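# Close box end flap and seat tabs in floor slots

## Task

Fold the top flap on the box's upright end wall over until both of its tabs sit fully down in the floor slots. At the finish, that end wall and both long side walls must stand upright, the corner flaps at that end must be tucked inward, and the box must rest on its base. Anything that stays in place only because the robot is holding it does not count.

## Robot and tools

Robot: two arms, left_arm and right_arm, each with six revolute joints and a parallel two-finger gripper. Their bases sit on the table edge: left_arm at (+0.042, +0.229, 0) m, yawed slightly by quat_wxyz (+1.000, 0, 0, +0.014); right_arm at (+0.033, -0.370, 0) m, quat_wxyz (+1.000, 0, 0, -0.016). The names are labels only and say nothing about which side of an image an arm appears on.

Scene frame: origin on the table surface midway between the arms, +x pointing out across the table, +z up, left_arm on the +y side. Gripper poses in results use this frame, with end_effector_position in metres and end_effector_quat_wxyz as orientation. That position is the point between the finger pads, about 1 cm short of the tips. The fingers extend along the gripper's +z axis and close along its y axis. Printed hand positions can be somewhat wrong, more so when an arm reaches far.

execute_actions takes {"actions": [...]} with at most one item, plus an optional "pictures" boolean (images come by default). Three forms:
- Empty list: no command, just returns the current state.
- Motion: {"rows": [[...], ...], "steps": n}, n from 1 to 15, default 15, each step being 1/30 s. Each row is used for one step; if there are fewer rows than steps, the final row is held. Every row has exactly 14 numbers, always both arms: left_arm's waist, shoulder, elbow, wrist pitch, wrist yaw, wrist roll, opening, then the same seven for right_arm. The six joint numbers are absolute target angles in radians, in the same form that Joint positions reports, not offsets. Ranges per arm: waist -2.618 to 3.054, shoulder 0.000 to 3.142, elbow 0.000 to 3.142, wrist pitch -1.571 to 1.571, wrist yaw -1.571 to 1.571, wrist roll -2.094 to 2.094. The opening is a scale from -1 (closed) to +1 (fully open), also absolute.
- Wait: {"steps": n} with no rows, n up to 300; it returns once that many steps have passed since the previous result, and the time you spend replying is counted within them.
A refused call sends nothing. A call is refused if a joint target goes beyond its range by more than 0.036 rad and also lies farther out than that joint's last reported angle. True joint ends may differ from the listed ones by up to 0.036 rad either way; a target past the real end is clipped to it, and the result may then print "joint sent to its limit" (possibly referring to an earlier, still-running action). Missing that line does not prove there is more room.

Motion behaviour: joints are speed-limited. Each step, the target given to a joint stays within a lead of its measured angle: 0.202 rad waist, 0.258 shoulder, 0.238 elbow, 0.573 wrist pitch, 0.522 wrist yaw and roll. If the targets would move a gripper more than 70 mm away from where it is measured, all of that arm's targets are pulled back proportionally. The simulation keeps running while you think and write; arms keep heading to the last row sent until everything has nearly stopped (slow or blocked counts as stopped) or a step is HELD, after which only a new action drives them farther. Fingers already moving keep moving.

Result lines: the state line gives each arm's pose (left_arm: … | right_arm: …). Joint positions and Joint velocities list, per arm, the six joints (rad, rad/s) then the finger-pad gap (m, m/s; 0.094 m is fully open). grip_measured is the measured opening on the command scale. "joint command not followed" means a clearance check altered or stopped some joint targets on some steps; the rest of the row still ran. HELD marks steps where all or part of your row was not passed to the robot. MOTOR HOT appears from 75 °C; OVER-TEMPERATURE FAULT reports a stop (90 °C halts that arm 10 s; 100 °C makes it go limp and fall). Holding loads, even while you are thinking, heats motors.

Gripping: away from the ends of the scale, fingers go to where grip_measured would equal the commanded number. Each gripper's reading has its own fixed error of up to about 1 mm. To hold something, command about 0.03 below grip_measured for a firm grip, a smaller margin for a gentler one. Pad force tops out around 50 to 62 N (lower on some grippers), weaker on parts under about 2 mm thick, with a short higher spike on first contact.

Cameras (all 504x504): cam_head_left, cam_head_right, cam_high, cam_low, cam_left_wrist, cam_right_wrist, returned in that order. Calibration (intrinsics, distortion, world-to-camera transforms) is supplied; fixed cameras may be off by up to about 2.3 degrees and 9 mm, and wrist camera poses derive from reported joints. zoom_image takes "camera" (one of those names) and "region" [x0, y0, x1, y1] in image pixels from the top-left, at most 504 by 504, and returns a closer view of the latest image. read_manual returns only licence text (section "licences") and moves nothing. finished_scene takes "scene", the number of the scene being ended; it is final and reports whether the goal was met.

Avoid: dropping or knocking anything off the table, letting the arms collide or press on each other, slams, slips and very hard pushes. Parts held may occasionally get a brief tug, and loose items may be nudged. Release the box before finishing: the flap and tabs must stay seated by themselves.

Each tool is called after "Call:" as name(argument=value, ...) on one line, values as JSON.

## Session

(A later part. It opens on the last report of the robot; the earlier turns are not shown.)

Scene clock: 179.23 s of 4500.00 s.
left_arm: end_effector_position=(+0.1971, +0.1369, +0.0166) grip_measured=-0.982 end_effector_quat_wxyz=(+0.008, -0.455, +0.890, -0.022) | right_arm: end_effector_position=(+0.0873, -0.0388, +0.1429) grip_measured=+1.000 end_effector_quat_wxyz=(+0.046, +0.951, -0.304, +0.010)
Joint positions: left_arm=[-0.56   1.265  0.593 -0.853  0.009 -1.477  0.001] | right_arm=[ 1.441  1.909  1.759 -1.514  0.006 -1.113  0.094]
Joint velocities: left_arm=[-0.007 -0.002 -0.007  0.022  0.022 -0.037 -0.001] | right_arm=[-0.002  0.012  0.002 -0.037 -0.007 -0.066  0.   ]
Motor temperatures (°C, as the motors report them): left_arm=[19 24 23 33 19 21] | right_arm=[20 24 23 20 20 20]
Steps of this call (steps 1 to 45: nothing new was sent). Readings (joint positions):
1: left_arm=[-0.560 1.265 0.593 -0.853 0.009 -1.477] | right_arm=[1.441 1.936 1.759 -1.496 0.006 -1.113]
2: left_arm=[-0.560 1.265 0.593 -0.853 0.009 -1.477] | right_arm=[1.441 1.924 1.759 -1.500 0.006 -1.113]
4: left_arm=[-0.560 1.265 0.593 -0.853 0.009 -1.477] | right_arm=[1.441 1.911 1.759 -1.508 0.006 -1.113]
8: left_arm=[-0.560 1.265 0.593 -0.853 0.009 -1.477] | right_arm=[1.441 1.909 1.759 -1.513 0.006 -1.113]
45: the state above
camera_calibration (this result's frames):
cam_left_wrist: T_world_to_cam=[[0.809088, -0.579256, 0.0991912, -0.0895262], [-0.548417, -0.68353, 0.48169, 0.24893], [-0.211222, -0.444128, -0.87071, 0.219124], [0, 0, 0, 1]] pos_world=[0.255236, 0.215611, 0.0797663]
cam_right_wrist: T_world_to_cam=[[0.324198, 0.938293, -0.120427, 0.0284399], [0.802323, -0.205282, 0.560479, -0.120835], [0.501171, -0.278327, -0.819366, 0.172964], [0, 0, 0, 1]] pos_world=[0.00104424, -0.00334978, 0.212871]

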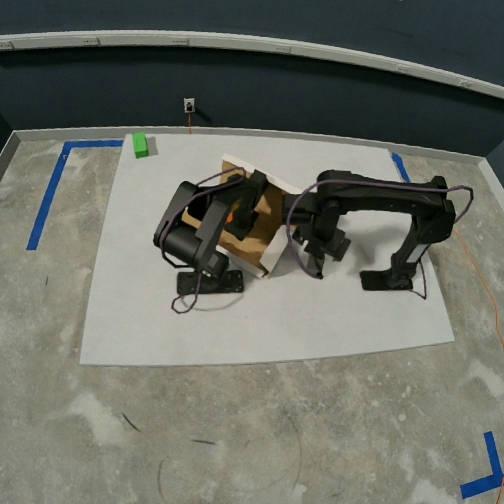

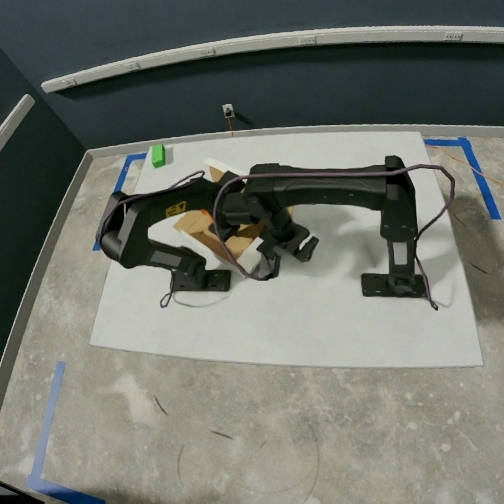

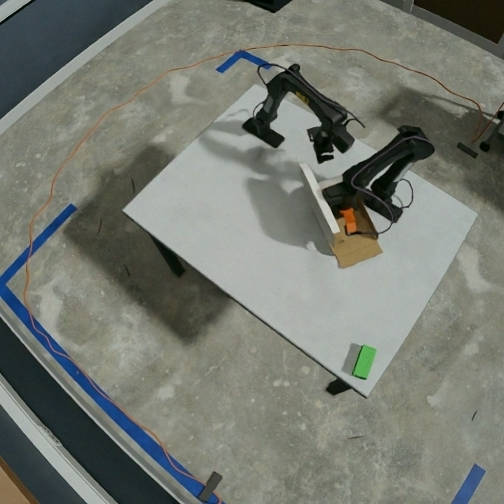

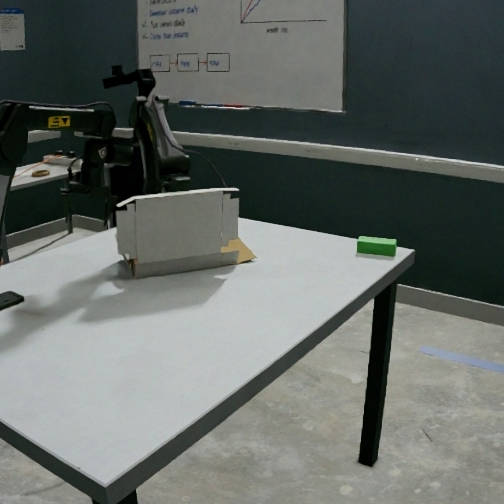

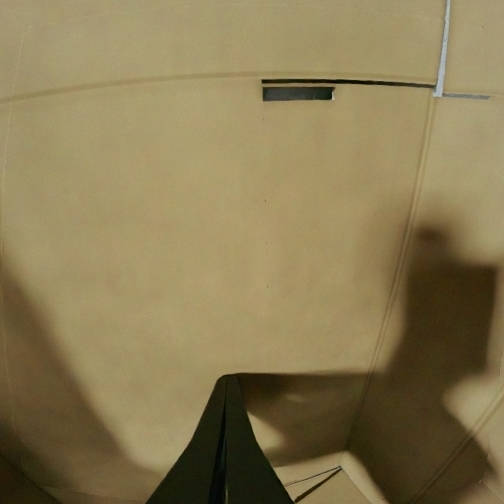

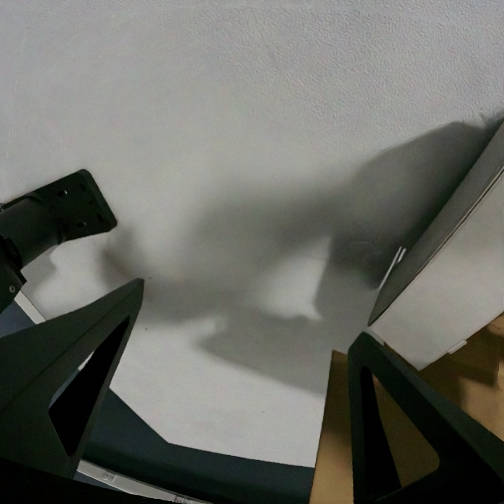

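Call:
execute_actions(actions=[{"rows":[[-0.565,1.2,0.95,-1.32,0,-1.48,-1,1.435,1.91,1.76,-1.51,0,-1.11,1]]}], pictures=false)

Call:
execute_actions(actions=[{"rows":[[-0.03,1.392,1.113,-1.292,0,-1.2,-1,1.435,1.91,1.76,-1.51,0,-1.11,1]]}], pictures=false)

Call:
execute_actions(actions=[{"steps":15}], pictures=false)

Call:
execute_actions(actions=[{"rows":[[-0.03,1.522,0.755,-0.804,0,-1.2,-1,1.435,2.161,2.123,-1.533,0,-1.11,1]]}], pictures=false)

Call:
execute_actions(actions=[{"steps":45}])

Scene clock: 196.93 s of 4500.00 s.
left_arm: end_effector_position=(+0.2044, +0.1326, +0.1153) grip_measured=-0.982 end_effector_quat_wxyz=(+0.009, -0.455, +0.890, -0.023) | right_arm: end_effector_position=(+0.0873, -0.0388, +0.1429) grip_measured=+1.000 end_effector_quat_wxyz=(+0.046, +0.951, -0.304, +0.010)
Joint positions: left_arm=[-0.56   1.202  0.956 -1.276  0.009 -1.477  0.001] | right_arm=[ 1.441  1.909  1.759 -1.514  0.006 -1.113  0.094]
Joint velocities: left_arm=[-0.007  0.017 -0.012 -0.183 -0.066 -0.037 -0.001] | right_arm=[-0.002 -0.007 -0.012 -0.037  0.022 -0.022  0.   ]
Motor temperatures (°C, as the motors report them): left_arm=[19 23 23 31 19 21] | right_arm=[20 27 23 20 20 20]
Steps of this call (steps 1 to 90: nothing new was sent; then 14.20 s passed at rest; steps 91 to 105: all 15 steps of this action). Readings (joint positions):
91: left_arm=[-0.560 1.263 0.621 -0.908 0.009 -1.477] | right_arm=[1.441 1.909 1.759 -1.514 0.006 -1.113]
92: left_arm=[-0.560 1.259 0.679 -1.012 0.009 -1.477] | right_arm=[1.441 1.909 1.759 -1.514 0.006 -1.113]
94: left_arm=[-0.560 1.239 0.819 -1.133 0.009 -1.477] | right_arm=[1.441 1.909 1.759 -1.514 0.006 -1.113]
98: left_arm=[-0.560 1.203 0.956 -1.190 0.009 -1.477] | right_arm=[1.441 1.909 1.759 -1.514 0.006 -1.113]
105: the state above

Scene clock: 197.43 s of 4500.00 s.
left_arm: end_effector_position=(+0.2683, +0.2312, +0.1151) grip_measured=-0.982 end_effector_quat_wxyz=(+0.002, -0.573, +0.820, -0.001) | right_arm: end_effector_position=(+0.0873, -0.0388, +0.1429) grip_measured=+1.000 end_effector_quat_wxyz=(+0.046, +0.951, -0.304, +0.010)
Joint positions: left_arm=[-0.024  1.395  1.095 -1.267 -0.001 -1.216  0.001] | right_arm=[ 1.441  1.909  1.759 -1.514  0.006 -1.113  0.094]
Joint velocities: left_arm=[-0.012 -0.007 -0.002 -0.022 -0.081  0.081 -0.001] | right_arm=[ 0.012  0.002  0.012 -0.022  0.051  0.022  0.   ]
Motor temperatures (°C, as the motors report them): left_arm=[19 23 23 30 19 21] | right_arm=[20 27 23 20 20 20]
Steps of this call (steps 1 to 15: all 15 steps of this action). Readings (joint positions):
1: left_arm=[-0.534 1.224 0.976 -1.297 0.020 -1.438] | right_arm=[1.441 1.909 1.759 -1.514 0.006 -1.113]
2: left_arm=[-0.472 1.271 1.020 -1.319 0.023 -1.392] | right_arm=[1.441 1.909 1.759 -1.514 0.006 -1.113]
4: left_arm=[-0.333 1.356 1.083 -1.289 0.020 -1.324] | right_arm=[1.441 1.909 1.759 -1.514 0.006 -1.113]
8: left_arm=[-0.072 1.395 1.095 -1.260 0.008 -1.254] | right_arm=[1.441 1.909 1.759 -1.514 0.006 -1.113]
15: the state above

Scene clock: 197.93 s of 4500.00 s.
left_arm: end_effector_position=(+0.2678, +0.2312, +0.1151) grip_measured=-0.982 end_effector_quat_wxyz=(+0.001, -0.569, +0.822, -0.000) | right_arm: end_effector_position=(+0.0873, -0.0388, +0.1429) grip_measured=+1.000 end_effector_quat_wxyz=(+0.046, +0.951, -0.304, +0.010)
Joint positions: left_arm=[-0.024  1.395  1.095 -1.269 -0.001 -1.207  0.001] | right_arm=[ 1.441  1.909  1.759 -1.514  0.006 -1.113  0.094]
Joint velocities: left_arm=[-0.002 -0.002  0.017  0.037 -0.037 -0.007 -0.   ] | right_arm=[ 0.022 -0.002 -0.002 -0.007 -0.007  0.037  0.   ]
Motor temperatures (°C, as the motors report them): left_arm=[19 23 23 30 19 21] | right_arm=[20 27 23 20 20 20]
Steps of this call (steps 1 to 15: the robot went on to your last target). Readings (joint positions):
1: left_arm=[-0.024 1.395 1.095 -1.267 -0.001 -1.215] | right_arm=[1.441 1.909 1.759 -1.514 0.006 -1.113]
2: left_arm=[-0.024 1.395 1.095 -1.268 -0.001 -1.213] | right_arm=[1.441 1.909 1.759 -1.514 0.006 -1.113]
4: left_arm=[-0.024 1.395 1.095 -1.268 -0.001 -1.210] | right_arm=[1.441 1.909 1.759 -1.514 0.006 -1.113]
8: left_arm=[-0.024 1.395 1.095 -1.268 -0.001 -1.208] | right_arm=[1.441 1.909 1.759 -1.514 0.006 -1.113]
15: the state above
All arms were judged still, so your last target was given up. Only a new action makes them travel on or press farther. Fingers that are still opening or closing keep moving.

Scene clock: 198.43 s of 4500.00 s.
left_arm: end_effector_position=(+0.2573, +0.2309, +0.0066) grip_measured=-0.982 end_effector_quat_wxyz=(-0.017, -0.568, +0.823, +0.012) | right_arm: end_effector_position=(+0.0995, +0.0357, +0.1214) grip_measured=+1.000 end_effector_quat_wxyz=(+0.022, +0.952, -0.305, +0.007)
Joint positions: left_arm=[-0.024  1.527  0.757 -0.843  0.    -1.206  0.001] | right_arm=[ 1.441  2.187  2.089 -1.517  0.006 -1.112  0.094]
Joint velocities: left_arm=[-0.002 -0.007  0.007  0.139 -0.051  0.051 -0.001] | right_arm=[-0.017 -0.012  0.027  0.037 -0.022  0.007  0.   ]
Motor temperatures (°C, as the motors report them): left_arm=[19 23 23 30 19 21] | right_arm=[20 27 23 20 20 20]
Steps of this call (steps 1 to 15: all 15 steps of this action). Readings (joint positions):
1: left_arm=[-0.024 1.398 1.075 -1.231 -0.001 -1.207] | right_arm=[1.441 1.939 1.798 -1.543 0.006 -1.113]
2: left_arm=[-0.024 1.405 1.032 -1.155 -0.001 -1.207] | right_arm=[1.441 1.995 1.884 -1.571 0.006 -1.113]
4: left_arm=[-0.024 1.453 0.919 -1.019 -0.001 -1.206] | right_arm=[1.441 2.105 2.029 -1.546 0.006 -1.113]
8: left_arm=[-0.024 1.532 0.757 -0.912 -0.000 -1.206] | right_arm=[1.441 2.184 2.079 -1.511 0.006 -1.112]
15: the state above

Scene clock: 199.93 s of 4500.00 s.
left_arm: end_effector_position=(+0.2601, +0.2309, +0.0065) grip_measured=-0.982 end_effector_quat_wxyz=(-0.013, -0.568, +0.823, +0.008) | right_arm: end_effector_position=(+0.0995, +0.0352, +0.1214) grip_measured=+1.000 end_effector_quat_wxyz=(+0.023, +0.952, -0.305, +0.007)
Joint positions: left_arm=[-0.024  1.527  0.757 -0.831  0.001 -1.206  0.001] | right_arm=[ 1.441  2.187  2.089 -1.52   0.006 -1.112  0.094]
Joint velocities: left_arm=[ 0.002  0.017 -0.022 -0.022 -0.022 -0.066 -0.   ] | right_arm=[ 0.012  0.017 -0.012  0.051 -0.022 -0.022  0.   ]
Motor temperatures (°C, as the motors report them): left_arm=[19 23 23 30 19 21] | right_arm=[20 27 24 20 20 20]
Steps of this call (steps 1 to 30: the robot went on to your last target; steps 31 to 45: nothing new was sent). Readings (joint positions):
1: left_arm=[-0.024 1.527 0.757 -0.840 0.000 -1.206] | right_arm=[1.441 2.187 2.089 -1.518 0.006 -1.112]
2: left_arm=[-0.024 1.527 0.757 -0.837 0.000 -1.206] | right_arm=[1.441 2.187 2.089 -1.518 0.006 -1.112]
4: left_arm=[-0.024 1.527 0.757 -0.835 0.001 -1.206] | right_arm=[1.441 2.187 2.089 -1.519 0.006 -1.112]
8: left_arm=[-0.024 1.527 0.757 -0.832 0.001 -1.206] | right_arm=[1.441 2.187 2.089 -1.519 0.006 -1.112]
45: the state above
All arms were judged still, so your last target was given up. Only a new action makes them travel on or press farther. Fingers that are still opening or closing keep moving.
camera_calibration (this result's frames):
cam_left_wrist: T_world_to_cam=[[0.936756, -0.349094, 0.0249508, -0.170918], [-0.315982, -0.812941, 0.489165, 0.3219], [-0.150481, -0.466112, -0.871834, 0.254692], [0, 0, 0, 1]] pos_world=[0.300149, 0.320734, 0.0688515]
cam_right_wrist: T_world_to_cam=[[0.325667, 0.942503, -0.0750223, -0.053274], [0.797572, -0.23124, 0.557141, -0.101615], [0.50776, -0.241278, -0.827022, 0.168833], [0, 0, 0, 1]] pos_world=[0.0126682, 0.0674492, 0.192246]

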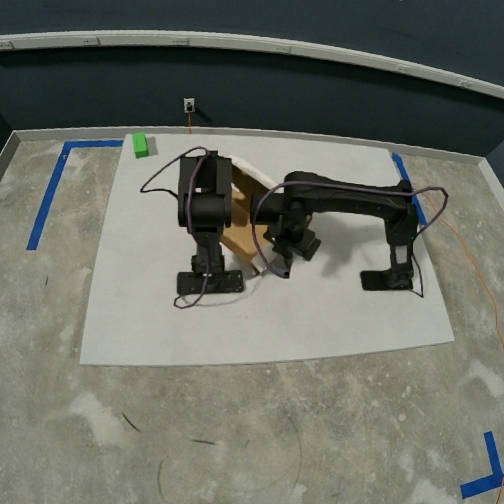

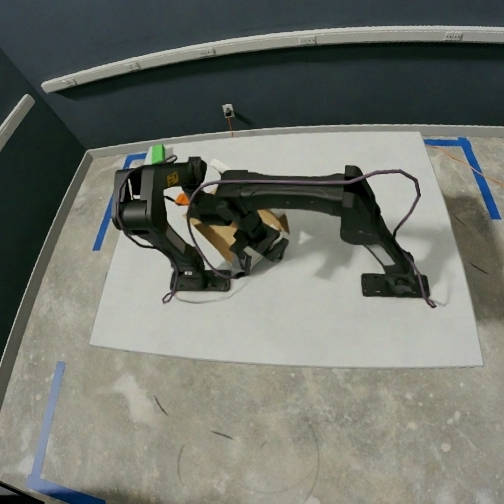

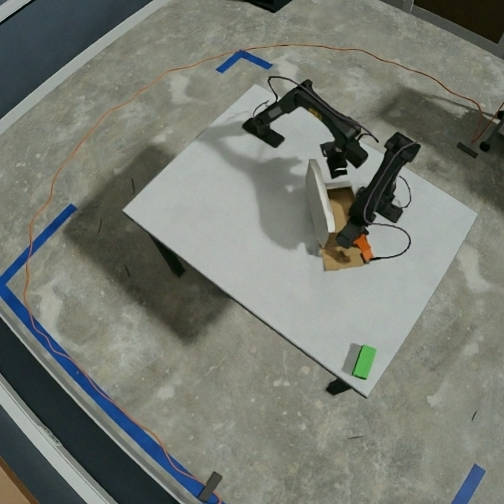

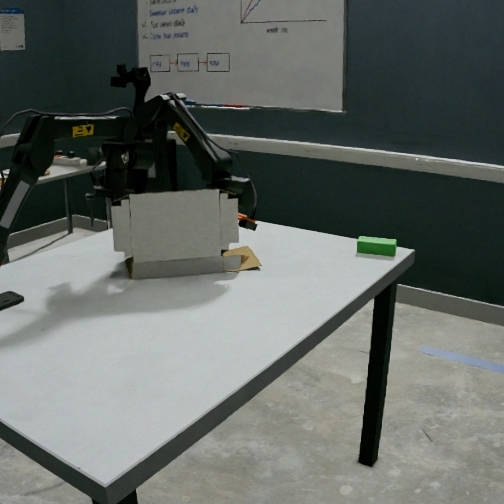

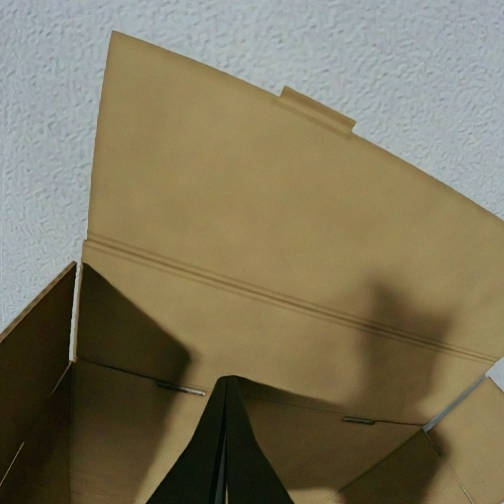

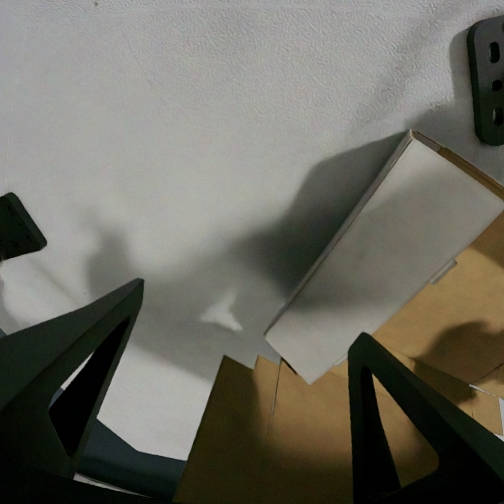

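Call:
execute_actions(actions=[{"rows":[[-0.03,1.522,0.755,-0.804,0,-1.2,-1,1.435,2.15,1.93,-1.35,0,-1.11,1]]}], pictures=false)

Call:
execute_actions(actions=[{"steps":30}])

Call:
zoom_image(camera="cam_head_left", region=[200, 170, 340, 300])

Call:
zoom_image(camera="cam_high", region=[280, 110, 400, 230])

Scene clock: 211.37 s of 4500.00 s.
left_arm: end_effector_position=(+0.2601, +0.2309, +0.0065) grip_measured=-0.982 end_effector_quat_wxyz=(-0.013, -0.568, +0.823, +0.008) | right_arm: end_effector_position=(+0.1002, +0.0402, +0.0916) grip_measured=+1.000 end_effector_quat_wxyz=(+0.009, +0.952, -0.305, +0.004)
Joint positions: left_arm=[-0.024  1.527  0.757 -0.831  0.001 -1.206  0.001] | right_arm=[ 1.441  2.167  1.939 -1.362  0.006 -1.112  0.094]
Joint velocities: left_arm=[-0.012  0.002  0.002  0.081  0.037 -0.125  0.001] | right_arm=[-0.002  0.002  0.022 -0.007  0.081 -0.022  0.   ]
Motor temperatures (°C, as the motors report them): left_arm=[19 24 23 30 19 21] | right_arm=[20 29 24 20 20 20]
Steps of this call (steps 1 to 90: nothing new was sent; then 7.93 s passed at rest; steps 91 to 105: all 15 steps of this action). Readings (joint positions):
91: left_arm=[-0.024 1.527 0.757 -0.831 0.001 -1.206] | right_arm=[1.441 2.179 2.063 -1.494 0.006 -1.112]
92: left_arm=[-0.024 1.527 0.757 -0.831 0.001 -1.206] | right_arm=[1.441 2.165 2.020 -1.461 0.006 -1.112]
94: left_arm=[-0.024 1.527 0.757 -0.831 0.001 -1.206] | right_arm=[1.441 2.161 1.967 -1.430 0.006 -1.112]
98: left_arm=[-0.024 1.527 0.757 -0.831 0.001 -1.206] | right_arm=[1.441 2.167 1.939 -1.388 0.006 -1.112]
105: the state above

Scene clock: 212.37 s of 4500.00 s.
left_arm: end_effector_position=(+0.2601, +0.2309, +0.0065) grip_measured=-0.982 end_effector_quat_wxyz=(-0.013, -0.568, +0.823, +0.008) | right_arm: end_effector_position=(+0.1004, +0.0415, +0.0916) grip_measured=+1.000 end_effector_quat_wxyz=(+0.006, +0.952, -0.305, +0.004)
Joint positions: left_arm=[-0.024  1.527  0.757 -0.831  0.001 -1.206  0.001] | right_arm=[ 1.441  2.167  1.939 -1.356  0.006 -1.112  0.094]
Joint velocities: left_arm=[-0.012  0.002  0.002  0.066 -0.022 -0.007  0.   ] | right_arm=[-0.017 -0.022 -0.007 -0.007 -0.007 -0.007  0.   ]
Motor temperatures (°C, as the motors report them): left_arm=[19 24 23 30 19 21] | right_arm=[20 29 24 20 20 20]
Steps of this call (steps 1 to 15: the robot went on to your last target; steps 16 to 30: nothing new was sent). Readings (joint positions):
1: left_arm=[-0.024 1.527 0.757 -0.831 0.001 -1.206] | right_arm=[1.441 2.167 1.939 -1.361 0.006 -1.112]
2: left_arm=[-0.024 1.527 0.757 -0.831 0.001 -1.206] | right_arm=[1.441 2.167 1.939 -1.359 0.006 -1.112]
4: left_arm=[-0.024 1.527 0.757 -0.831 0.001 -1.206] | right_arm=[1.441 2.167 1.939 -1.358 0.006 -1.112]
8: left_arm=[-0.024 1.527 0.757 -0.831 0.001 -1.206] | right_arm=[1.441 2.167 1.939 -1.357 0.006 -1.112]
30: the state above
All arms were judged still, so your last target was given up. Only a new action makes them travel on or press farther. Fingers that are still opening or closing keep moving.
camera_calibration (this result's frames):
cam_left_wrist: T_world_to_cam=[[0.936756, -0.349094, 0.0249508, -0.170918], [-0.315982, -0.812941, 0.489165, 0.3219], [-0.150481, -0.466112, -0.871834, 0.254692], [0, 0, 0, 1]] pos_world=[0.300149, 0.320734, 0.0688515]
cam_right_wrist: T_world_to_cam=[[0.325972, 0.944443, -0.0420654, -0.0649741], [0.794782, -0.24968, 0.553156, -0.0828881], [0.511921, -0.213746, -0.832015, 0.144115], [0, 0, 0, 1]] pos_world=[0.0132823, 0.0714729, 0.163023]

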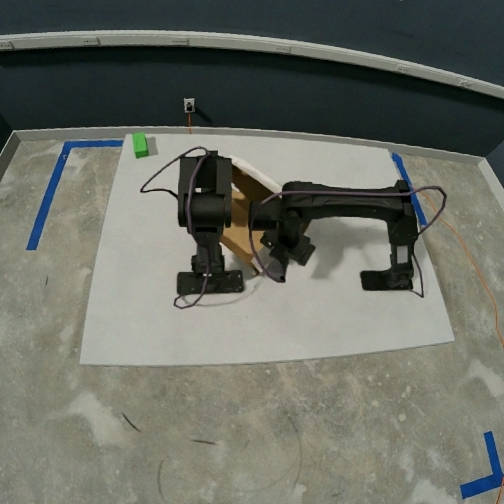

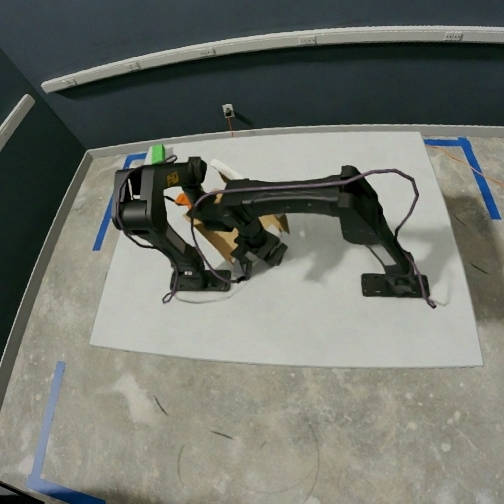

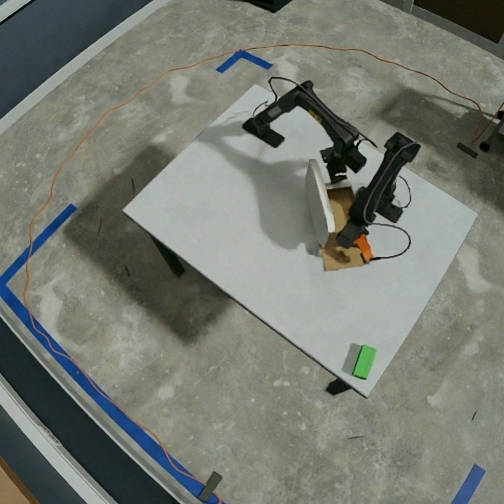

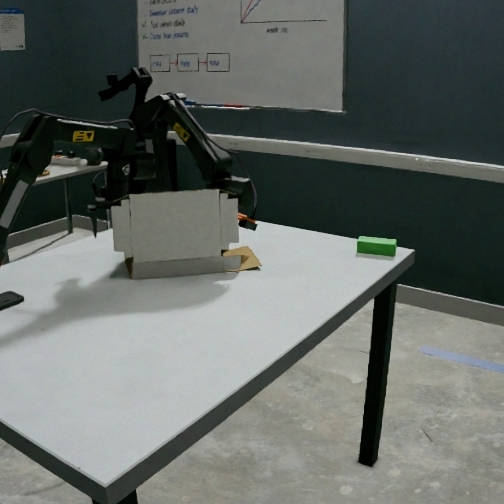

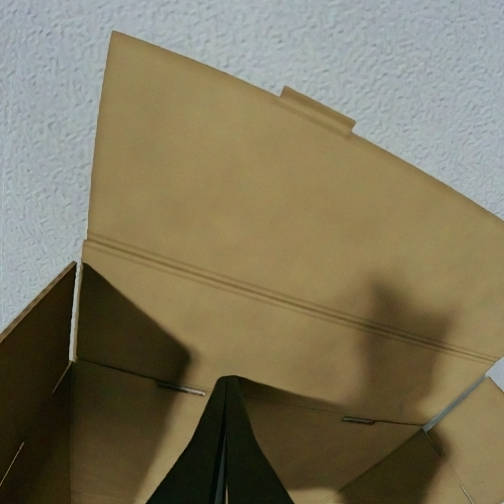

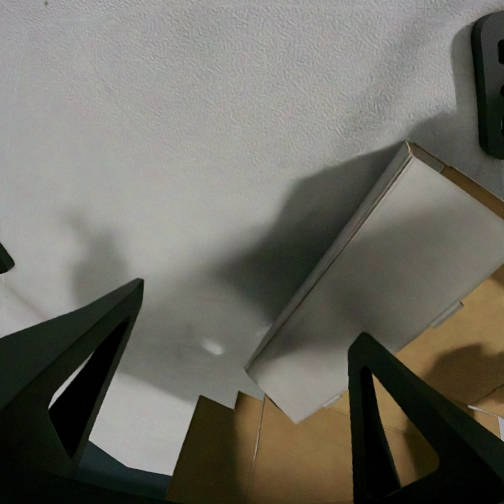

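Region (200, 170, 340, 300) of cam_head_left's 504x504 image, scaled by 3.600, with more detail than that image has; it fills the top 468 rows of this view, and the rest is white.

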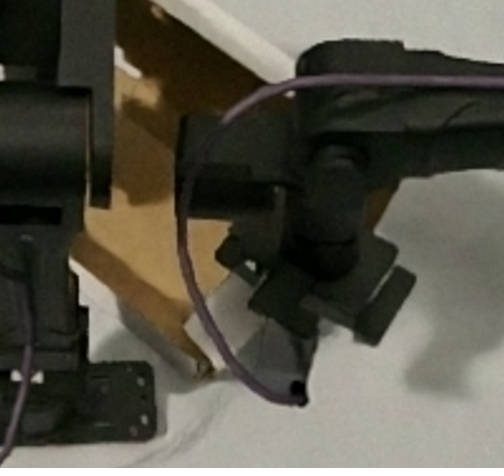

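Region (280, 110, 400, 230) of cam_high's 504x504 image, scaled by 4.200, with more detail than that image has.

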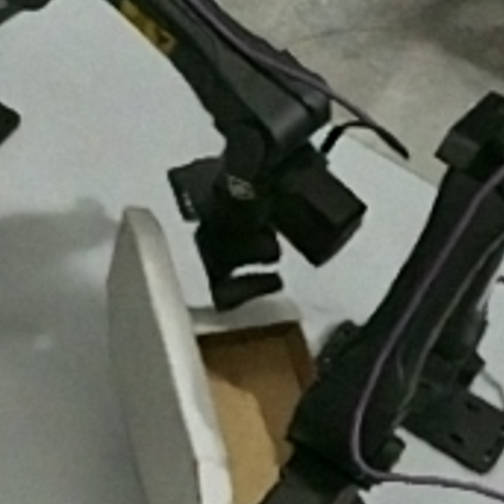

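Call:
execute_actions(actions=[{"rows":[[-0.03,1.522,0.755,-0.804,0,-1.2,-1,1.392,2.25,2.13,-1.44,0,-0.855,1]]}], pictures=false)

Call:
execute_actions(actions=[{"steps":30}])

Scene clock: 227.13 s of 4500.00 s.
left_arm: end_effector_position=(+0.2601, +0.2309, +0.0065) grip_measured=-0.982 end_effector_quat_wxyz=(-0.013, -0.568, +0.823, +0.008) | right_arm: end_effector_position=(+0.1258, +0.0547, +0.0985) grip_measured=+1.000 end_effector_quat_wxyz=(+0.003, +0.897, -0.442, +0.004)
Joint positions: left_arm=[-0.024  1.527  0.757 -0.831  0.001 -1.206  0.001] | right_arm=[ 1.388  2.246  2.095 -1.426  0.006 -0.869  0.094]
Joint velocities: left_arm=[ 0.002 -0.002 -0.002 -0.051  0.022 -0.022  0.   ] | right_arm=[-0.012 -0.022  0.012 -0.095 -0.095  0.095  0.   ]
Motor temperatures (°C, as the motors report them): left_arm=[19 24 23 29 19 21] | right_arm=[20 30 24 20 20 20]
Steps of this call (steps 1 to 90: nothing new was sent; then 11.27 s passed at rest; steps 91 to 105: all 15 steps of this action). Readings (joint positions):
91: left_arm=[-0.024 1.527 0.757 -0.831 0.001 -1.206] | right_arm=[1.438 2.181 1.967 -1.381 0.006 -1.077]
92: left_arm=[-0.024 1.527 0.757 -0.831 0.001 -1.206] | right_arm=[1.432 2.207 2.020 -1.403 0.005 -1.034]
94: left_arm=[-0.024 1.527 0.757 -0.831 0.001 -1.206] | right_arm=[1.413 2.237 2.081 -1.401 0.005 -0.970]
98: left_arm=[-0.024 1.527 0.757 -0.831 0.001 -1.206] | right_arm=[1.388 2.246 2.095 -1.411 0.006 -0.904]
105: the state above

Scene clock: 228.13 s of 4500.00 s.
left_arm: end_effector_position=(+0.2601, +0.2309, +0.0065) grip_measured=-0.982 end_effector_quat_wxyz=(-0.013, -0.568, +0.823, +0.008) | right_arm: end_effector_position=(+0.1257, +0.0540, +0.0985) grip_measured=+1.000 end_effector_quat_wxyz=(+0.004, +0.895, -0.446, +0.004)
Joint positions: left_arm=[-0.024  1.527  0.757 -0.831  0.001 -1.206  0.001] | right_arm=[ 1.388  2.246  2.095 -1.429  0.006 -0.86   0.094]
Joint velocities: left_arm=[-0.002 -0.012 -0.002 -0.007 -0.022 -0.022 -0.001] | right_arm=[ 0.007 -0.012 -0.002 -0.037 -0.007 -0.022  0.   ]
Motor temperatures (°C, as the motors report them): left_arm=[19 24 23 29 19 21] | right_arm=[20 30 24 20 20 20]
Steps of this call (steps 1 to 15: the robot went on to your last target; steps 16 to 30: nothing new was sent). Readings (joint positions):
1: left_arm=[-0.024 1.527 0.757 -0.831 0.001 -1.206] | right_arm=[1.388 2.246 2.095 -1.427 0.006 -0.867]
2: left_arm=[-0.024 1.527 0.757 -0.831 0.001 -1.206] | right_arm=[1.388 2.246 2.095 -1.427 0.006 -0.866]
4: left_arm=[-0.024 1.527 0.757 -0.831 0.001 -1.206] | right_arm=[1.388 2.246 2.095 -1.428 0.006 -0.864]
8: left_arm=[-0.024 1.527 0.757 -0.831 0.001 -1.206] | right_arm=[1.388 2.246 2.095 -1.428 0.006 -0.861]
30: the state above
All arms were judged still, so your last target was given up. Only a new action makes them travel on or press farther. Fingers that are still opening or closing keep moving.
camera_calibration (this result's frames):
cam_left_wrist: T_world_to_cam=[[0.936756, -0.349094, 0.0249508, -0.170918], [-0.315982, -0.812941, 0.489165, 0.3219], [-0.150481, -0.466112, -0.871834, 0.254692], [0, 0, 0, 1]] pos_world=[0.300149, 0.320734, 0.0688515]
cam_right_wrist: T_world_to_cam=[[0.594839, 0.803043, -0.0359037, -0.111404], [0.680632, -0.479396, 0.554004, -0.0769871], [0.427677, -0.35398, -0.831739, 0.15768], [0, 0, 0, 1]] pos_world=[0.051231, 0.108371, 0.1698]

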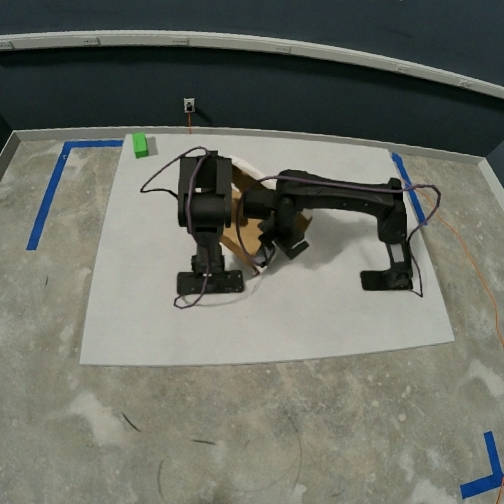

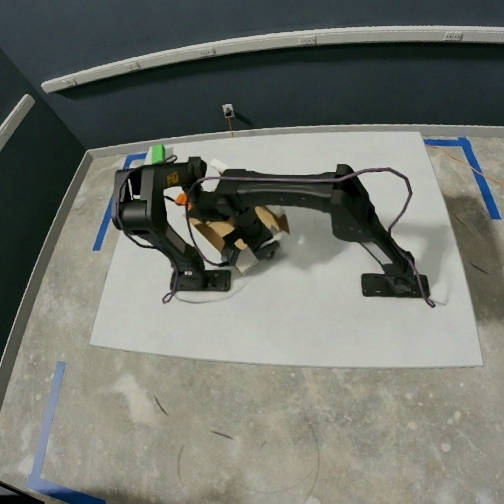

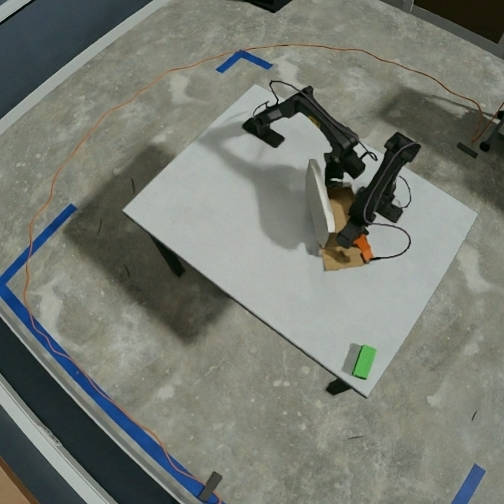

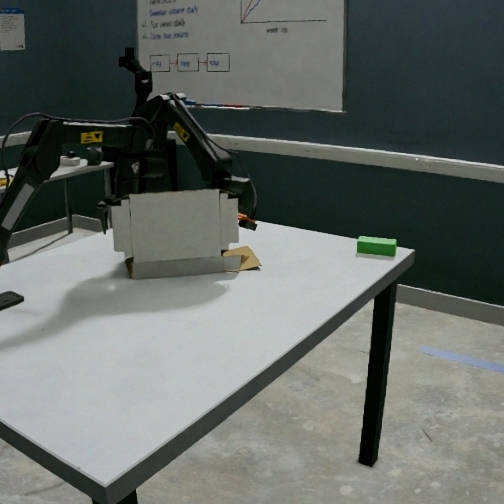

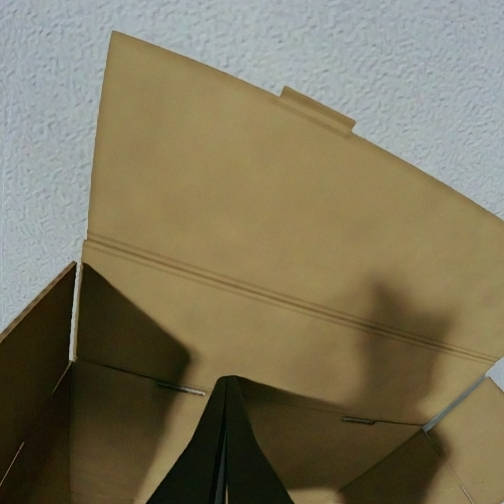

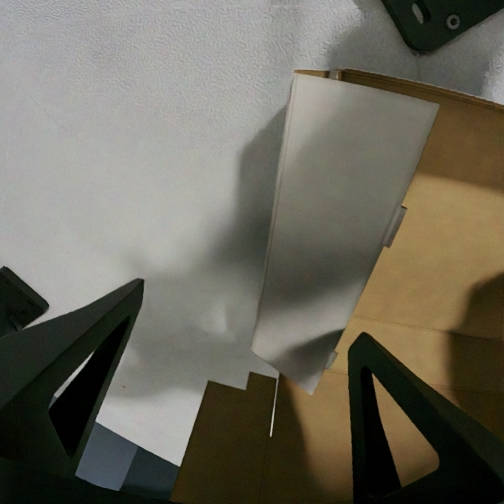

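Call:
execute_actions(actions=[{"rows":[[-0.03,1.522,0.755,-0.804,0,-1.2,-1,1.44,2.37,2.33,-1.53,0,-0.805,0.6]]}], pictures=false)

Call:
execute_actions(actions=[{"steps":20}], pictures=false)

Call:
execute_actions(actions=[{"rows":[[-0.03,1.522,0.755,-0.804,0,-1.2,-1,1.44,2.36,2.17,-1.38,0,-0.805,0.6]]}], pictures=false)

Call:
execute_actions(actions=[{"steps":25}])

Scene clock: 240.93 s of 4500.00 s.
left_arm: end_effector_position=(+0.2601, +0.2309, +0.0065) grip_measured=-0.982 end_effector_quat_wxyz=(-0.013, -0.568, +0.823, +0.008) | right_arm: end_effector_position=(+0.1050, +0.0770, +0.0933) grip_measured=+0.602 end_effector_quat_wxyz=(+0.011, +0.897, -0.443, +0.008)
Joint positions: left_arm=[-0.024  1.527  0.757 -0.831  0.001 -1.206  0.001] | right_arm=[ 1.445  2.375  2.293 -1.515  0.008 -0.811  0.075]
Joint velocities: left_arm=[-0.007 -0.002 -0.022 -0.051 -0.037  0.022  0.   ] | right_arm=[-0.002 -0.007 -0.007 -0.022 -0.051 -0.007  0.   ]
Motor temperatures (°C, as the motors report them): left_arm=[19 24 23 29 19 21] | right_arm=[20 30 25 20 20 20]
Steps of this call (steps 1 to 90: nothing new was sent; then 9.30 s passed at rest; steps 91 to 105: all 15 steps of this action). Readings (joint positions):
91: left_arm=[-0.024 1.527 0.757 -0.831 0.001 -1.206] | right_arm=[1.392 2.267 2.135 -1.459 0.008 -0.853]
92: left_arm=[-0.024 1.527 0.757 -0.831 0.001 -1.206] | right_arm=[1.398 2.303 2.205 -1.485 0.009 -0.845]
94: left_arm=[-0.024 1.527 0.757 -0.831 0.001 -1.206] | right_arm=[1.417 2.345 2.279 -1.483 0.009 -0.831]
98: left_arm=[-0.024 1.527 0.757 -0.831 0.001 -1.206] | right_arm=[1.444 2.371 2.293 -1.498 0.008 -0.819]
105: the state above

Scene clock: 241.60 s of 4500.00 s.
left_arm: end_effector_position=(+0.2601, +0.2309, +0.0065) grip_measured=-0.982 end_effector_quat_wxyz=(-0.013, -0.568, +0.823, +0.008) | right_arm: end_effector_position=(+0.1048, +0.0761, +0.0933) grip_measured=+0.602 end_effector_quat_wxyz=(+0.013, +0.896, -0.444, +0.008)
Joint positions: left_arm=[-0.024  1.527  0.757 -0.831  0.001 -1.206  0.001] | right_arm=[ 1.445  2.375  2.293 -1.519  0.008 -0.81   0.075]
Joint velocities: left_arm=[-0.002 -0.017 -0.012  0.022 -0.051  0.007  0.   ] | right_arm=[-0.012 -0.017 -0.012 -0.007 -0.051 -0.081 -0.   ]
Motor temperatures (°C, as the motors report them): left_arm=[19 24 23 29 19 21] | right_arm=[20 31 25 20 20 20]
Steps of this call (steps 1 to 15: the robot went on to your last target; steps 16 to 20: nothing new was sent). Readings (joint positions):
1: left_arm=[-0.024 1.527 0.757 -0.831 0.001 -1.206] | right_arm=[1.445 2.375 2.293 -1.516 0.008 -0.811]
2: left_arm=[-0.024 1.527 0.757 -0.831 0.001 -1.206] | right_arm=[1.445 2.375 2.293 -1.517 0.008 -0.811]
4: left_arm=[-0.024 1.527 0.757 -0.831 0.001 -1.206] | right_arm=[1.445 2.375 2.293 -1.518 0.008 -0.810]
8: left_arm=[-0.024 1.527 0.757 -0.831 0.001 -1.206] | right_arm=[1.445 2.375 2.293 -1.519 0.008 -0.810]
20: the state above
All arms were judged still, so your last target was given up. Only a new action makes them travel on or press farther. Fingers that are still opening or closing keep moving.

Scene clock: 242.10 s of 4500.00 s.
left_arm: end_effector_position=(+0.2601, +0.2305, +0.0065) grip_measured=-0.982 end_effector_quat_wxyz=(-0.013, -0.568, +0.823, +0.008) | right_arm: end_effector_position=(+0.1084, +0.0816, +0.0751) grip_measured=+0.602 end_effector_quat_wxyz=(-0.000, +0.895, -0.446, +0.009)
Joint positions: left_arm=[-0.024  1.527  0.757 -0.831  0.002 -1.206  0.001] | right_arm=[ 1.443  2.361  2.197 -1.412  0.018 -0.806  0.075]
Joint velocities: left_arm=[ 0.002  0.012 -0.007  0.007 -0.007 -0.022 -0.001] | right_arm=[ 0.002 -0.007 -0.002  0.022  0.051  0.007 -0.   ]
Motor temperatures (°C, as the motors report them): left_arm=[19 24 23 29 19 21] | right_arm=[20 31 25 20 20 20]
Steps of this call (steps 1 to 15: all 15 steps of this action). Readings (joint positions):
1: left_arm=[-0.024 1.527 0.757 -0.831 0.001 -1.206] | right_arm=[1.445 2.370 2.274 -1.501 0.008 -0.810]
2: left_arm=[-0.024 1.527 0.757 -0.831 0.001 -1.206] | right_arm=[1.445 2.362 2.244 -1.474 0.010 -0.810]
4: left_arm=[-0.024 1.527 0.757 -0.831 0.002 -1.206] | right_arm=[1.443 2.361 2.211 -1.432 0.016 -0.809]
8: left_arm=[-0.024 1.527 0.757 -0.831 0.002 -1.206] | right_arm=[1.443 2.361 2.197 -1.412 0.018 -0.807]
15: the state above

Scene clock: 242.93 s of 4500.00 s.
left_arm: end_effector_position=(+0.2601, +0.2305, +0.0065) grip_measured=-0.982 end_effector_quat_wxyz=(-0.013, -0.568, +0.823, +0.008) | right_arm: end_effector_position=(+0.1084, +0.0816, +0.0751) grip_measured=+0.602 end_effector_quat_wxyz=(-0.000, +0.895, -0.446, +0.009)
Joint positions: left_arm=[-0.024  1.527  0.757 -0.831  0.002 -1.206  0.001] | right_arm=[ 1.443  2.361  2.197 -1.412  0.018 -0.806  0.075]
Joint velocities: left_arm=[-0.007  0.002  0.007 -0.037  0.007  0.007 -0.001] | right_arm=[ 0.002 -0.007 -0.017  0.037 -0.022 -0.066 -0.   ]
Motor temperatures (°C, as the motors report them): left_arm=[19 24 23 29 19 21] | right_arm=[20 31 25 20 20 20]
Steps of this call (steps 1 to 15: the robot went on to your last target; steps 16 to 25: nothing new was sent). Readings (joint positions):
1: left_arm=[-0.024 1.527 0.757 -0.831 0.002 -1.206] | right_arm=[1.443 2.361 2.197 -1.412 0.018 -0.806]
2: left_arm=[-0.024 1.527 0.757 -0.831 0.002 -1.206] | right_arm=[1.443 2.361 2.197 -1.412 0.018 -0.806]
4: left_arm=[-0.024 1.527 0.757 -0.831 0.002 -1.206] | right_arm=[1.443 2.361 2.197 -1.412 0.018 -0.806]
8: left_arm=[-0.024 1.527 0.757 -0.831 0.002 -1.206] | right_arm=[1.443 2.361 2.197 -1.412 0.018 -0.806]
25: the state above
All arms were judged still, so your last target was given up. Only a new action makes them travel on or press farther. Fingers that are still opening or closing keep moving.
camera_calibration (this result's frames):
cam_left_wrist: T_world_to_cam=[[0.936776, -0.348991, 0.0256226, -0.171072], [-0.315938, -0.812026, 0.490712, 0.321391], [-0.150448, -0.467782, -0.870945, 0.254904], [0, 0, 0, 1]] pos_world=[0.300145, 0.320515, 0.0686809]
cam_right_wrist: T_world_to_cam=[[0.594867, 0.803413, -0.0257243, -0.12491], [0.673407, -0.480621, 0.561718, -0.0387444], [0.438927, -0.35147, -0.826929, 0.15364], [0, 0, 0, 1]] pos_world=[0.0329586, 0.135733, 0.1456]

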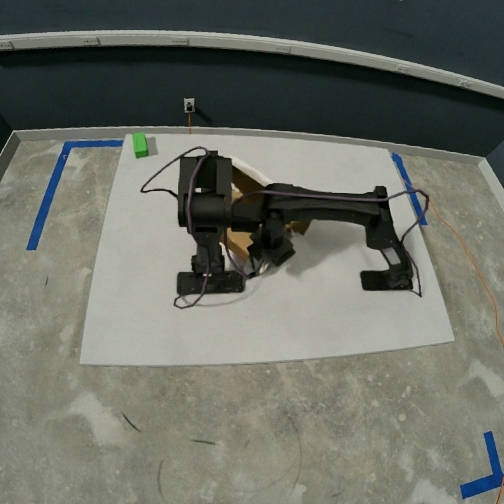

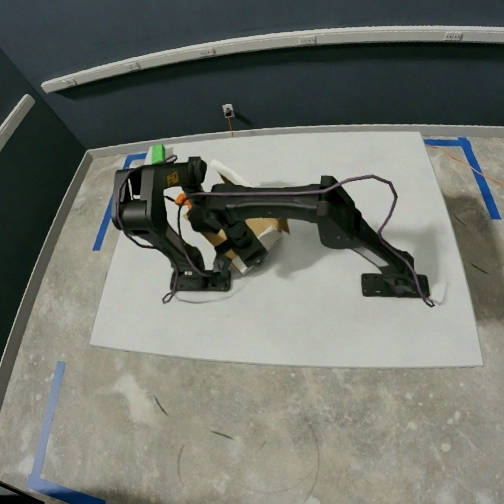

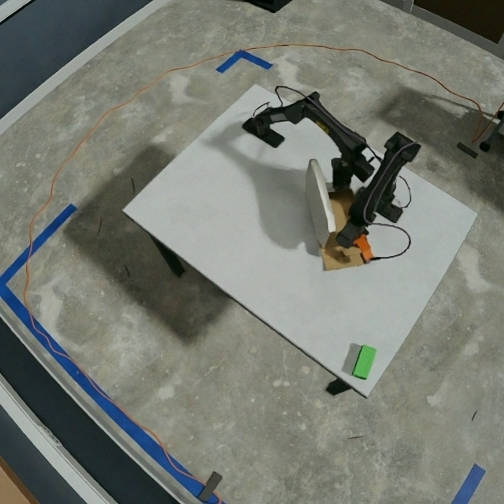

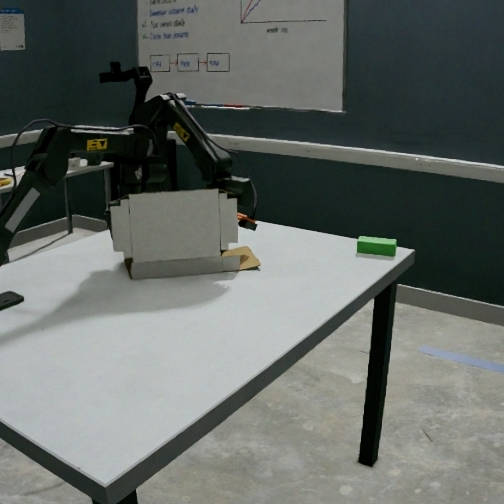

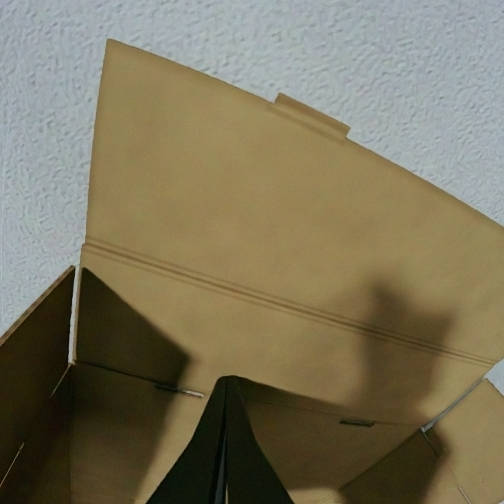

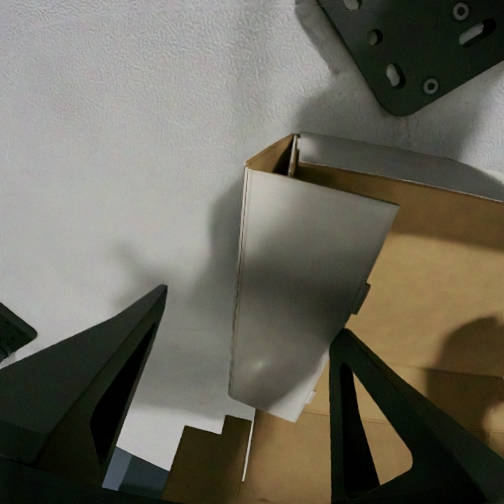

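Call:
execute_actions(actions=[{"rows":[[-0.03,1.522,0.755,-0.804,0,-1.2,-1,1.433,2.28,2.32,-1.56,0,-0.812,0.6]]}], pictures=false)

Call:
execute_actions(actions=[{"steps":25}])

Scene clock: 251.37 s of 4500.00 s.
left_arm: end_effector_position=(+0.2603, +0.2305, +0.0065) grip_measured=-0.982 end_effector_quat_wxyz=(-0.013, -0.568, +0.823, +0.007) | right_arm: end_effector_position=(+0.1074, +0.0700, +0.1312) grip_measured=+0.602 end_effector_quat_wxyz=(-0.018, +0.894, -0.448, +0.002)
Joint positions: left_arm=[-0.024  1.527  0.757 -0.83   0.002 -1.206  0.001] | right_arm=[ 1.439  2.288  2.296 -1.546  0.014 -0.806  0.075]
Joint velocities: left_arm=[-0.017 -0.012 -0.017 -0.022  0.066 -0.051  0.   ] | right_arm=[-0.022 -0.002 -0.012 -0.081 -0.051 -0.051  0.   ]
Motor temperatures (°C, as the motors report them): left_arm=[19 24 23 28 19 21] | right_arm=[20 31 24 20 20 20]
Steps of this call (steps 1 to 90: nothing new was sent; then 4.93 s passed at rest; steps 91 to 105: all 15 steps of this action). Readings (joint positions):
91: left_arm=[-0.024 1.527 0.757 -0.831 0.002 -1.206] | right_arm=[1.442 2.359 2.212 -1.428 0.018 -0.806]
92: left_arm=[-0.024 1.527 0.757 -0.831 0.002 -1.206] | right_arm=[1.442 2.359 2.233 -1.450 0.017 -0.806]
94: left_arm=[-0.024 1.527 0.757 -0.830 0.002 -1.206] | right_arm=[1.442 2.340 2.267 -1.484 0.016 -0.806]
98: left_arm=[-0.024 1.527 0.757 -0.830 0.002 -1.206] | right_arm=[1.440 2.295 2.293 -1.523 0.014 -0.806]
105: the state above

Scene clock: 252.20 s of 4500.00 s.
left_arm: end_effector_position=(+0.2603, +0.2305, +0.0065) grip_measured=-0.982 end_effector_quat_wxyz=(-0.013, -0.568, +0.823, +0.007) | right_arm: end_effector_position=(+0.1071, +0.0690, +0.1311) grip_measured=+0.602 end_effector_quat_wxyz=(-0.016, +0.894, -0.448, +0.002)
Joint positions: left_arm=[-0.024  1.527  0.757 -0.83   0.002 -1.206  0.001] | right_arm=[ 1.439  2.288  2.296 -1.55   0.014 -0.806  0.075]
Joint velocities: left_arm=[ 0.002  0.002 -0.022  0.051 -0.007  0.037  0.001] | right_arm=[-0.002 -0.002  0.017 -0.022  0.007 -0.007 -0.001]
Motor temperatures (°C, as the motors report them): left_arm=[19 24 23 28 19 21] | right_arm=[20 31 24 20 20 20]
Steps of this call (steps 1 to 15: the robot went on to your last target; steps 16 to 25: nothing new was sent). Readings (joint positions):
1: left_arm=[-0.024 1.527 0.757 -0.830 0.002 -1.206] | right_arm=[1.439 2.288 2.296 -1.547 0.014 -0.806]
2: left_arm=[-0.024 1.527 0.757 -0.830 0.002 -1.206] | right_arm=[1.439 2.288 2.296 -1.547 0.014 -0.806]
4: left_arm=[-0.024 1.527 0.757 -0.830 0.002 -1.206] | right_arm=[1.439 2.288 2.296 -1.548 0.014 -0.806]
8: left_arm=[-0.024 1.527 0.757 -0.830 0.002 -1.206] | right_arm=[1.439 2.288 2.296 -1.549 0.014 -0.806]
25: the state above
All arms were judged still, so your last target was given up. Only a new action makes them travel on or press farther. Fingers that are still opening or closing keep moving.
camera_calibration (this result's frames):
cam_left_wrist: T_world_to_cam=[[0.936756, -0.348991, 0.0263364, -0.171248], [-0.316312, -0.812027, 0.490468, 0.321553], [-0.149783, -0.467779, -0.871061, 0.254755], [0, 0, 0, 1]] pos_world=[0.300287, 0.320515, 0.0687058]
cam_right_wrist: T_world_to_cam=[[0.597292, 0.80202, 0.00250345, -0.116527], [0.671198, -0.501568, 0.545823, -0.0716402], [0.439016, -0.324336, -0.837897, 0.195652], [0, 0, 0, 1]] pos_world=[0.0317909, 0.120981, 0.203331]

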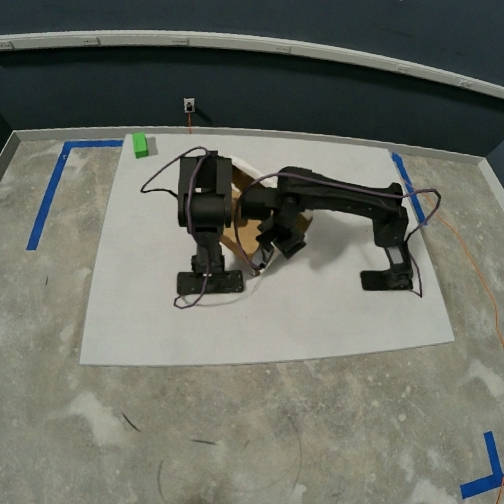

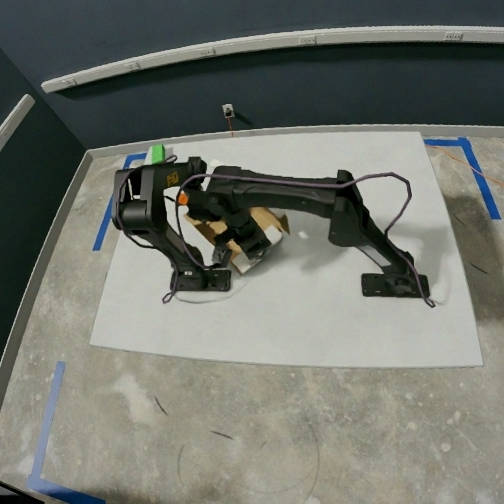

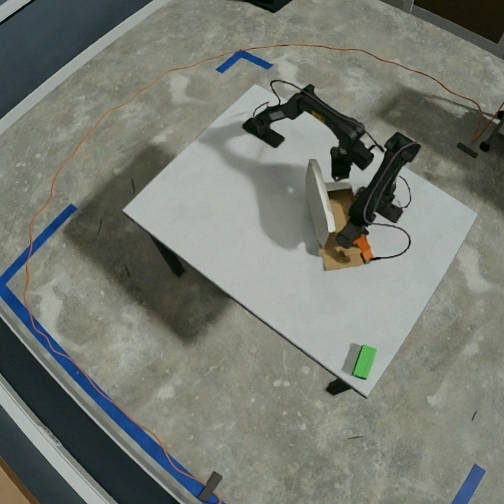

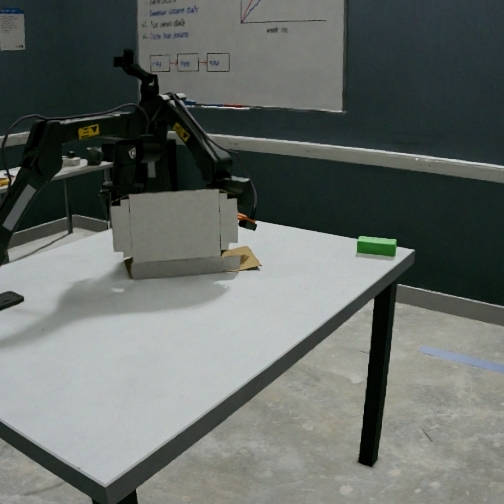

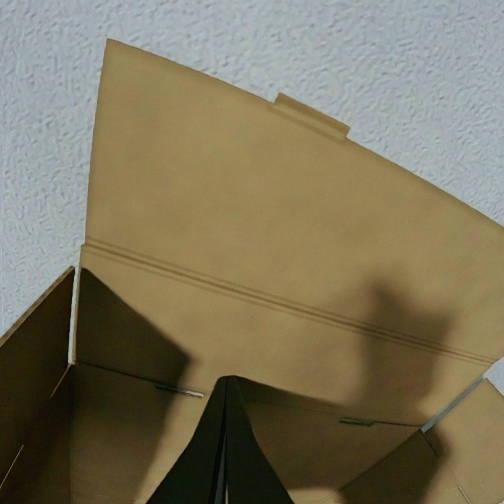

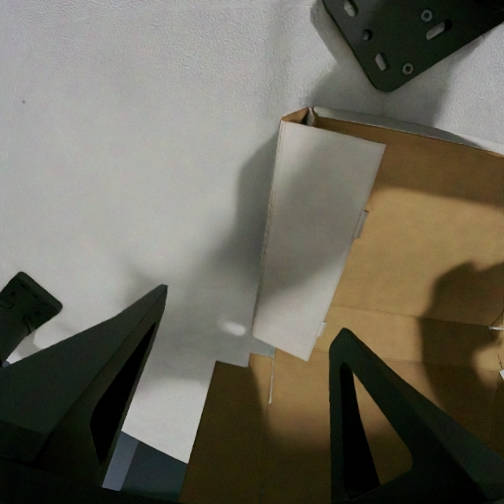

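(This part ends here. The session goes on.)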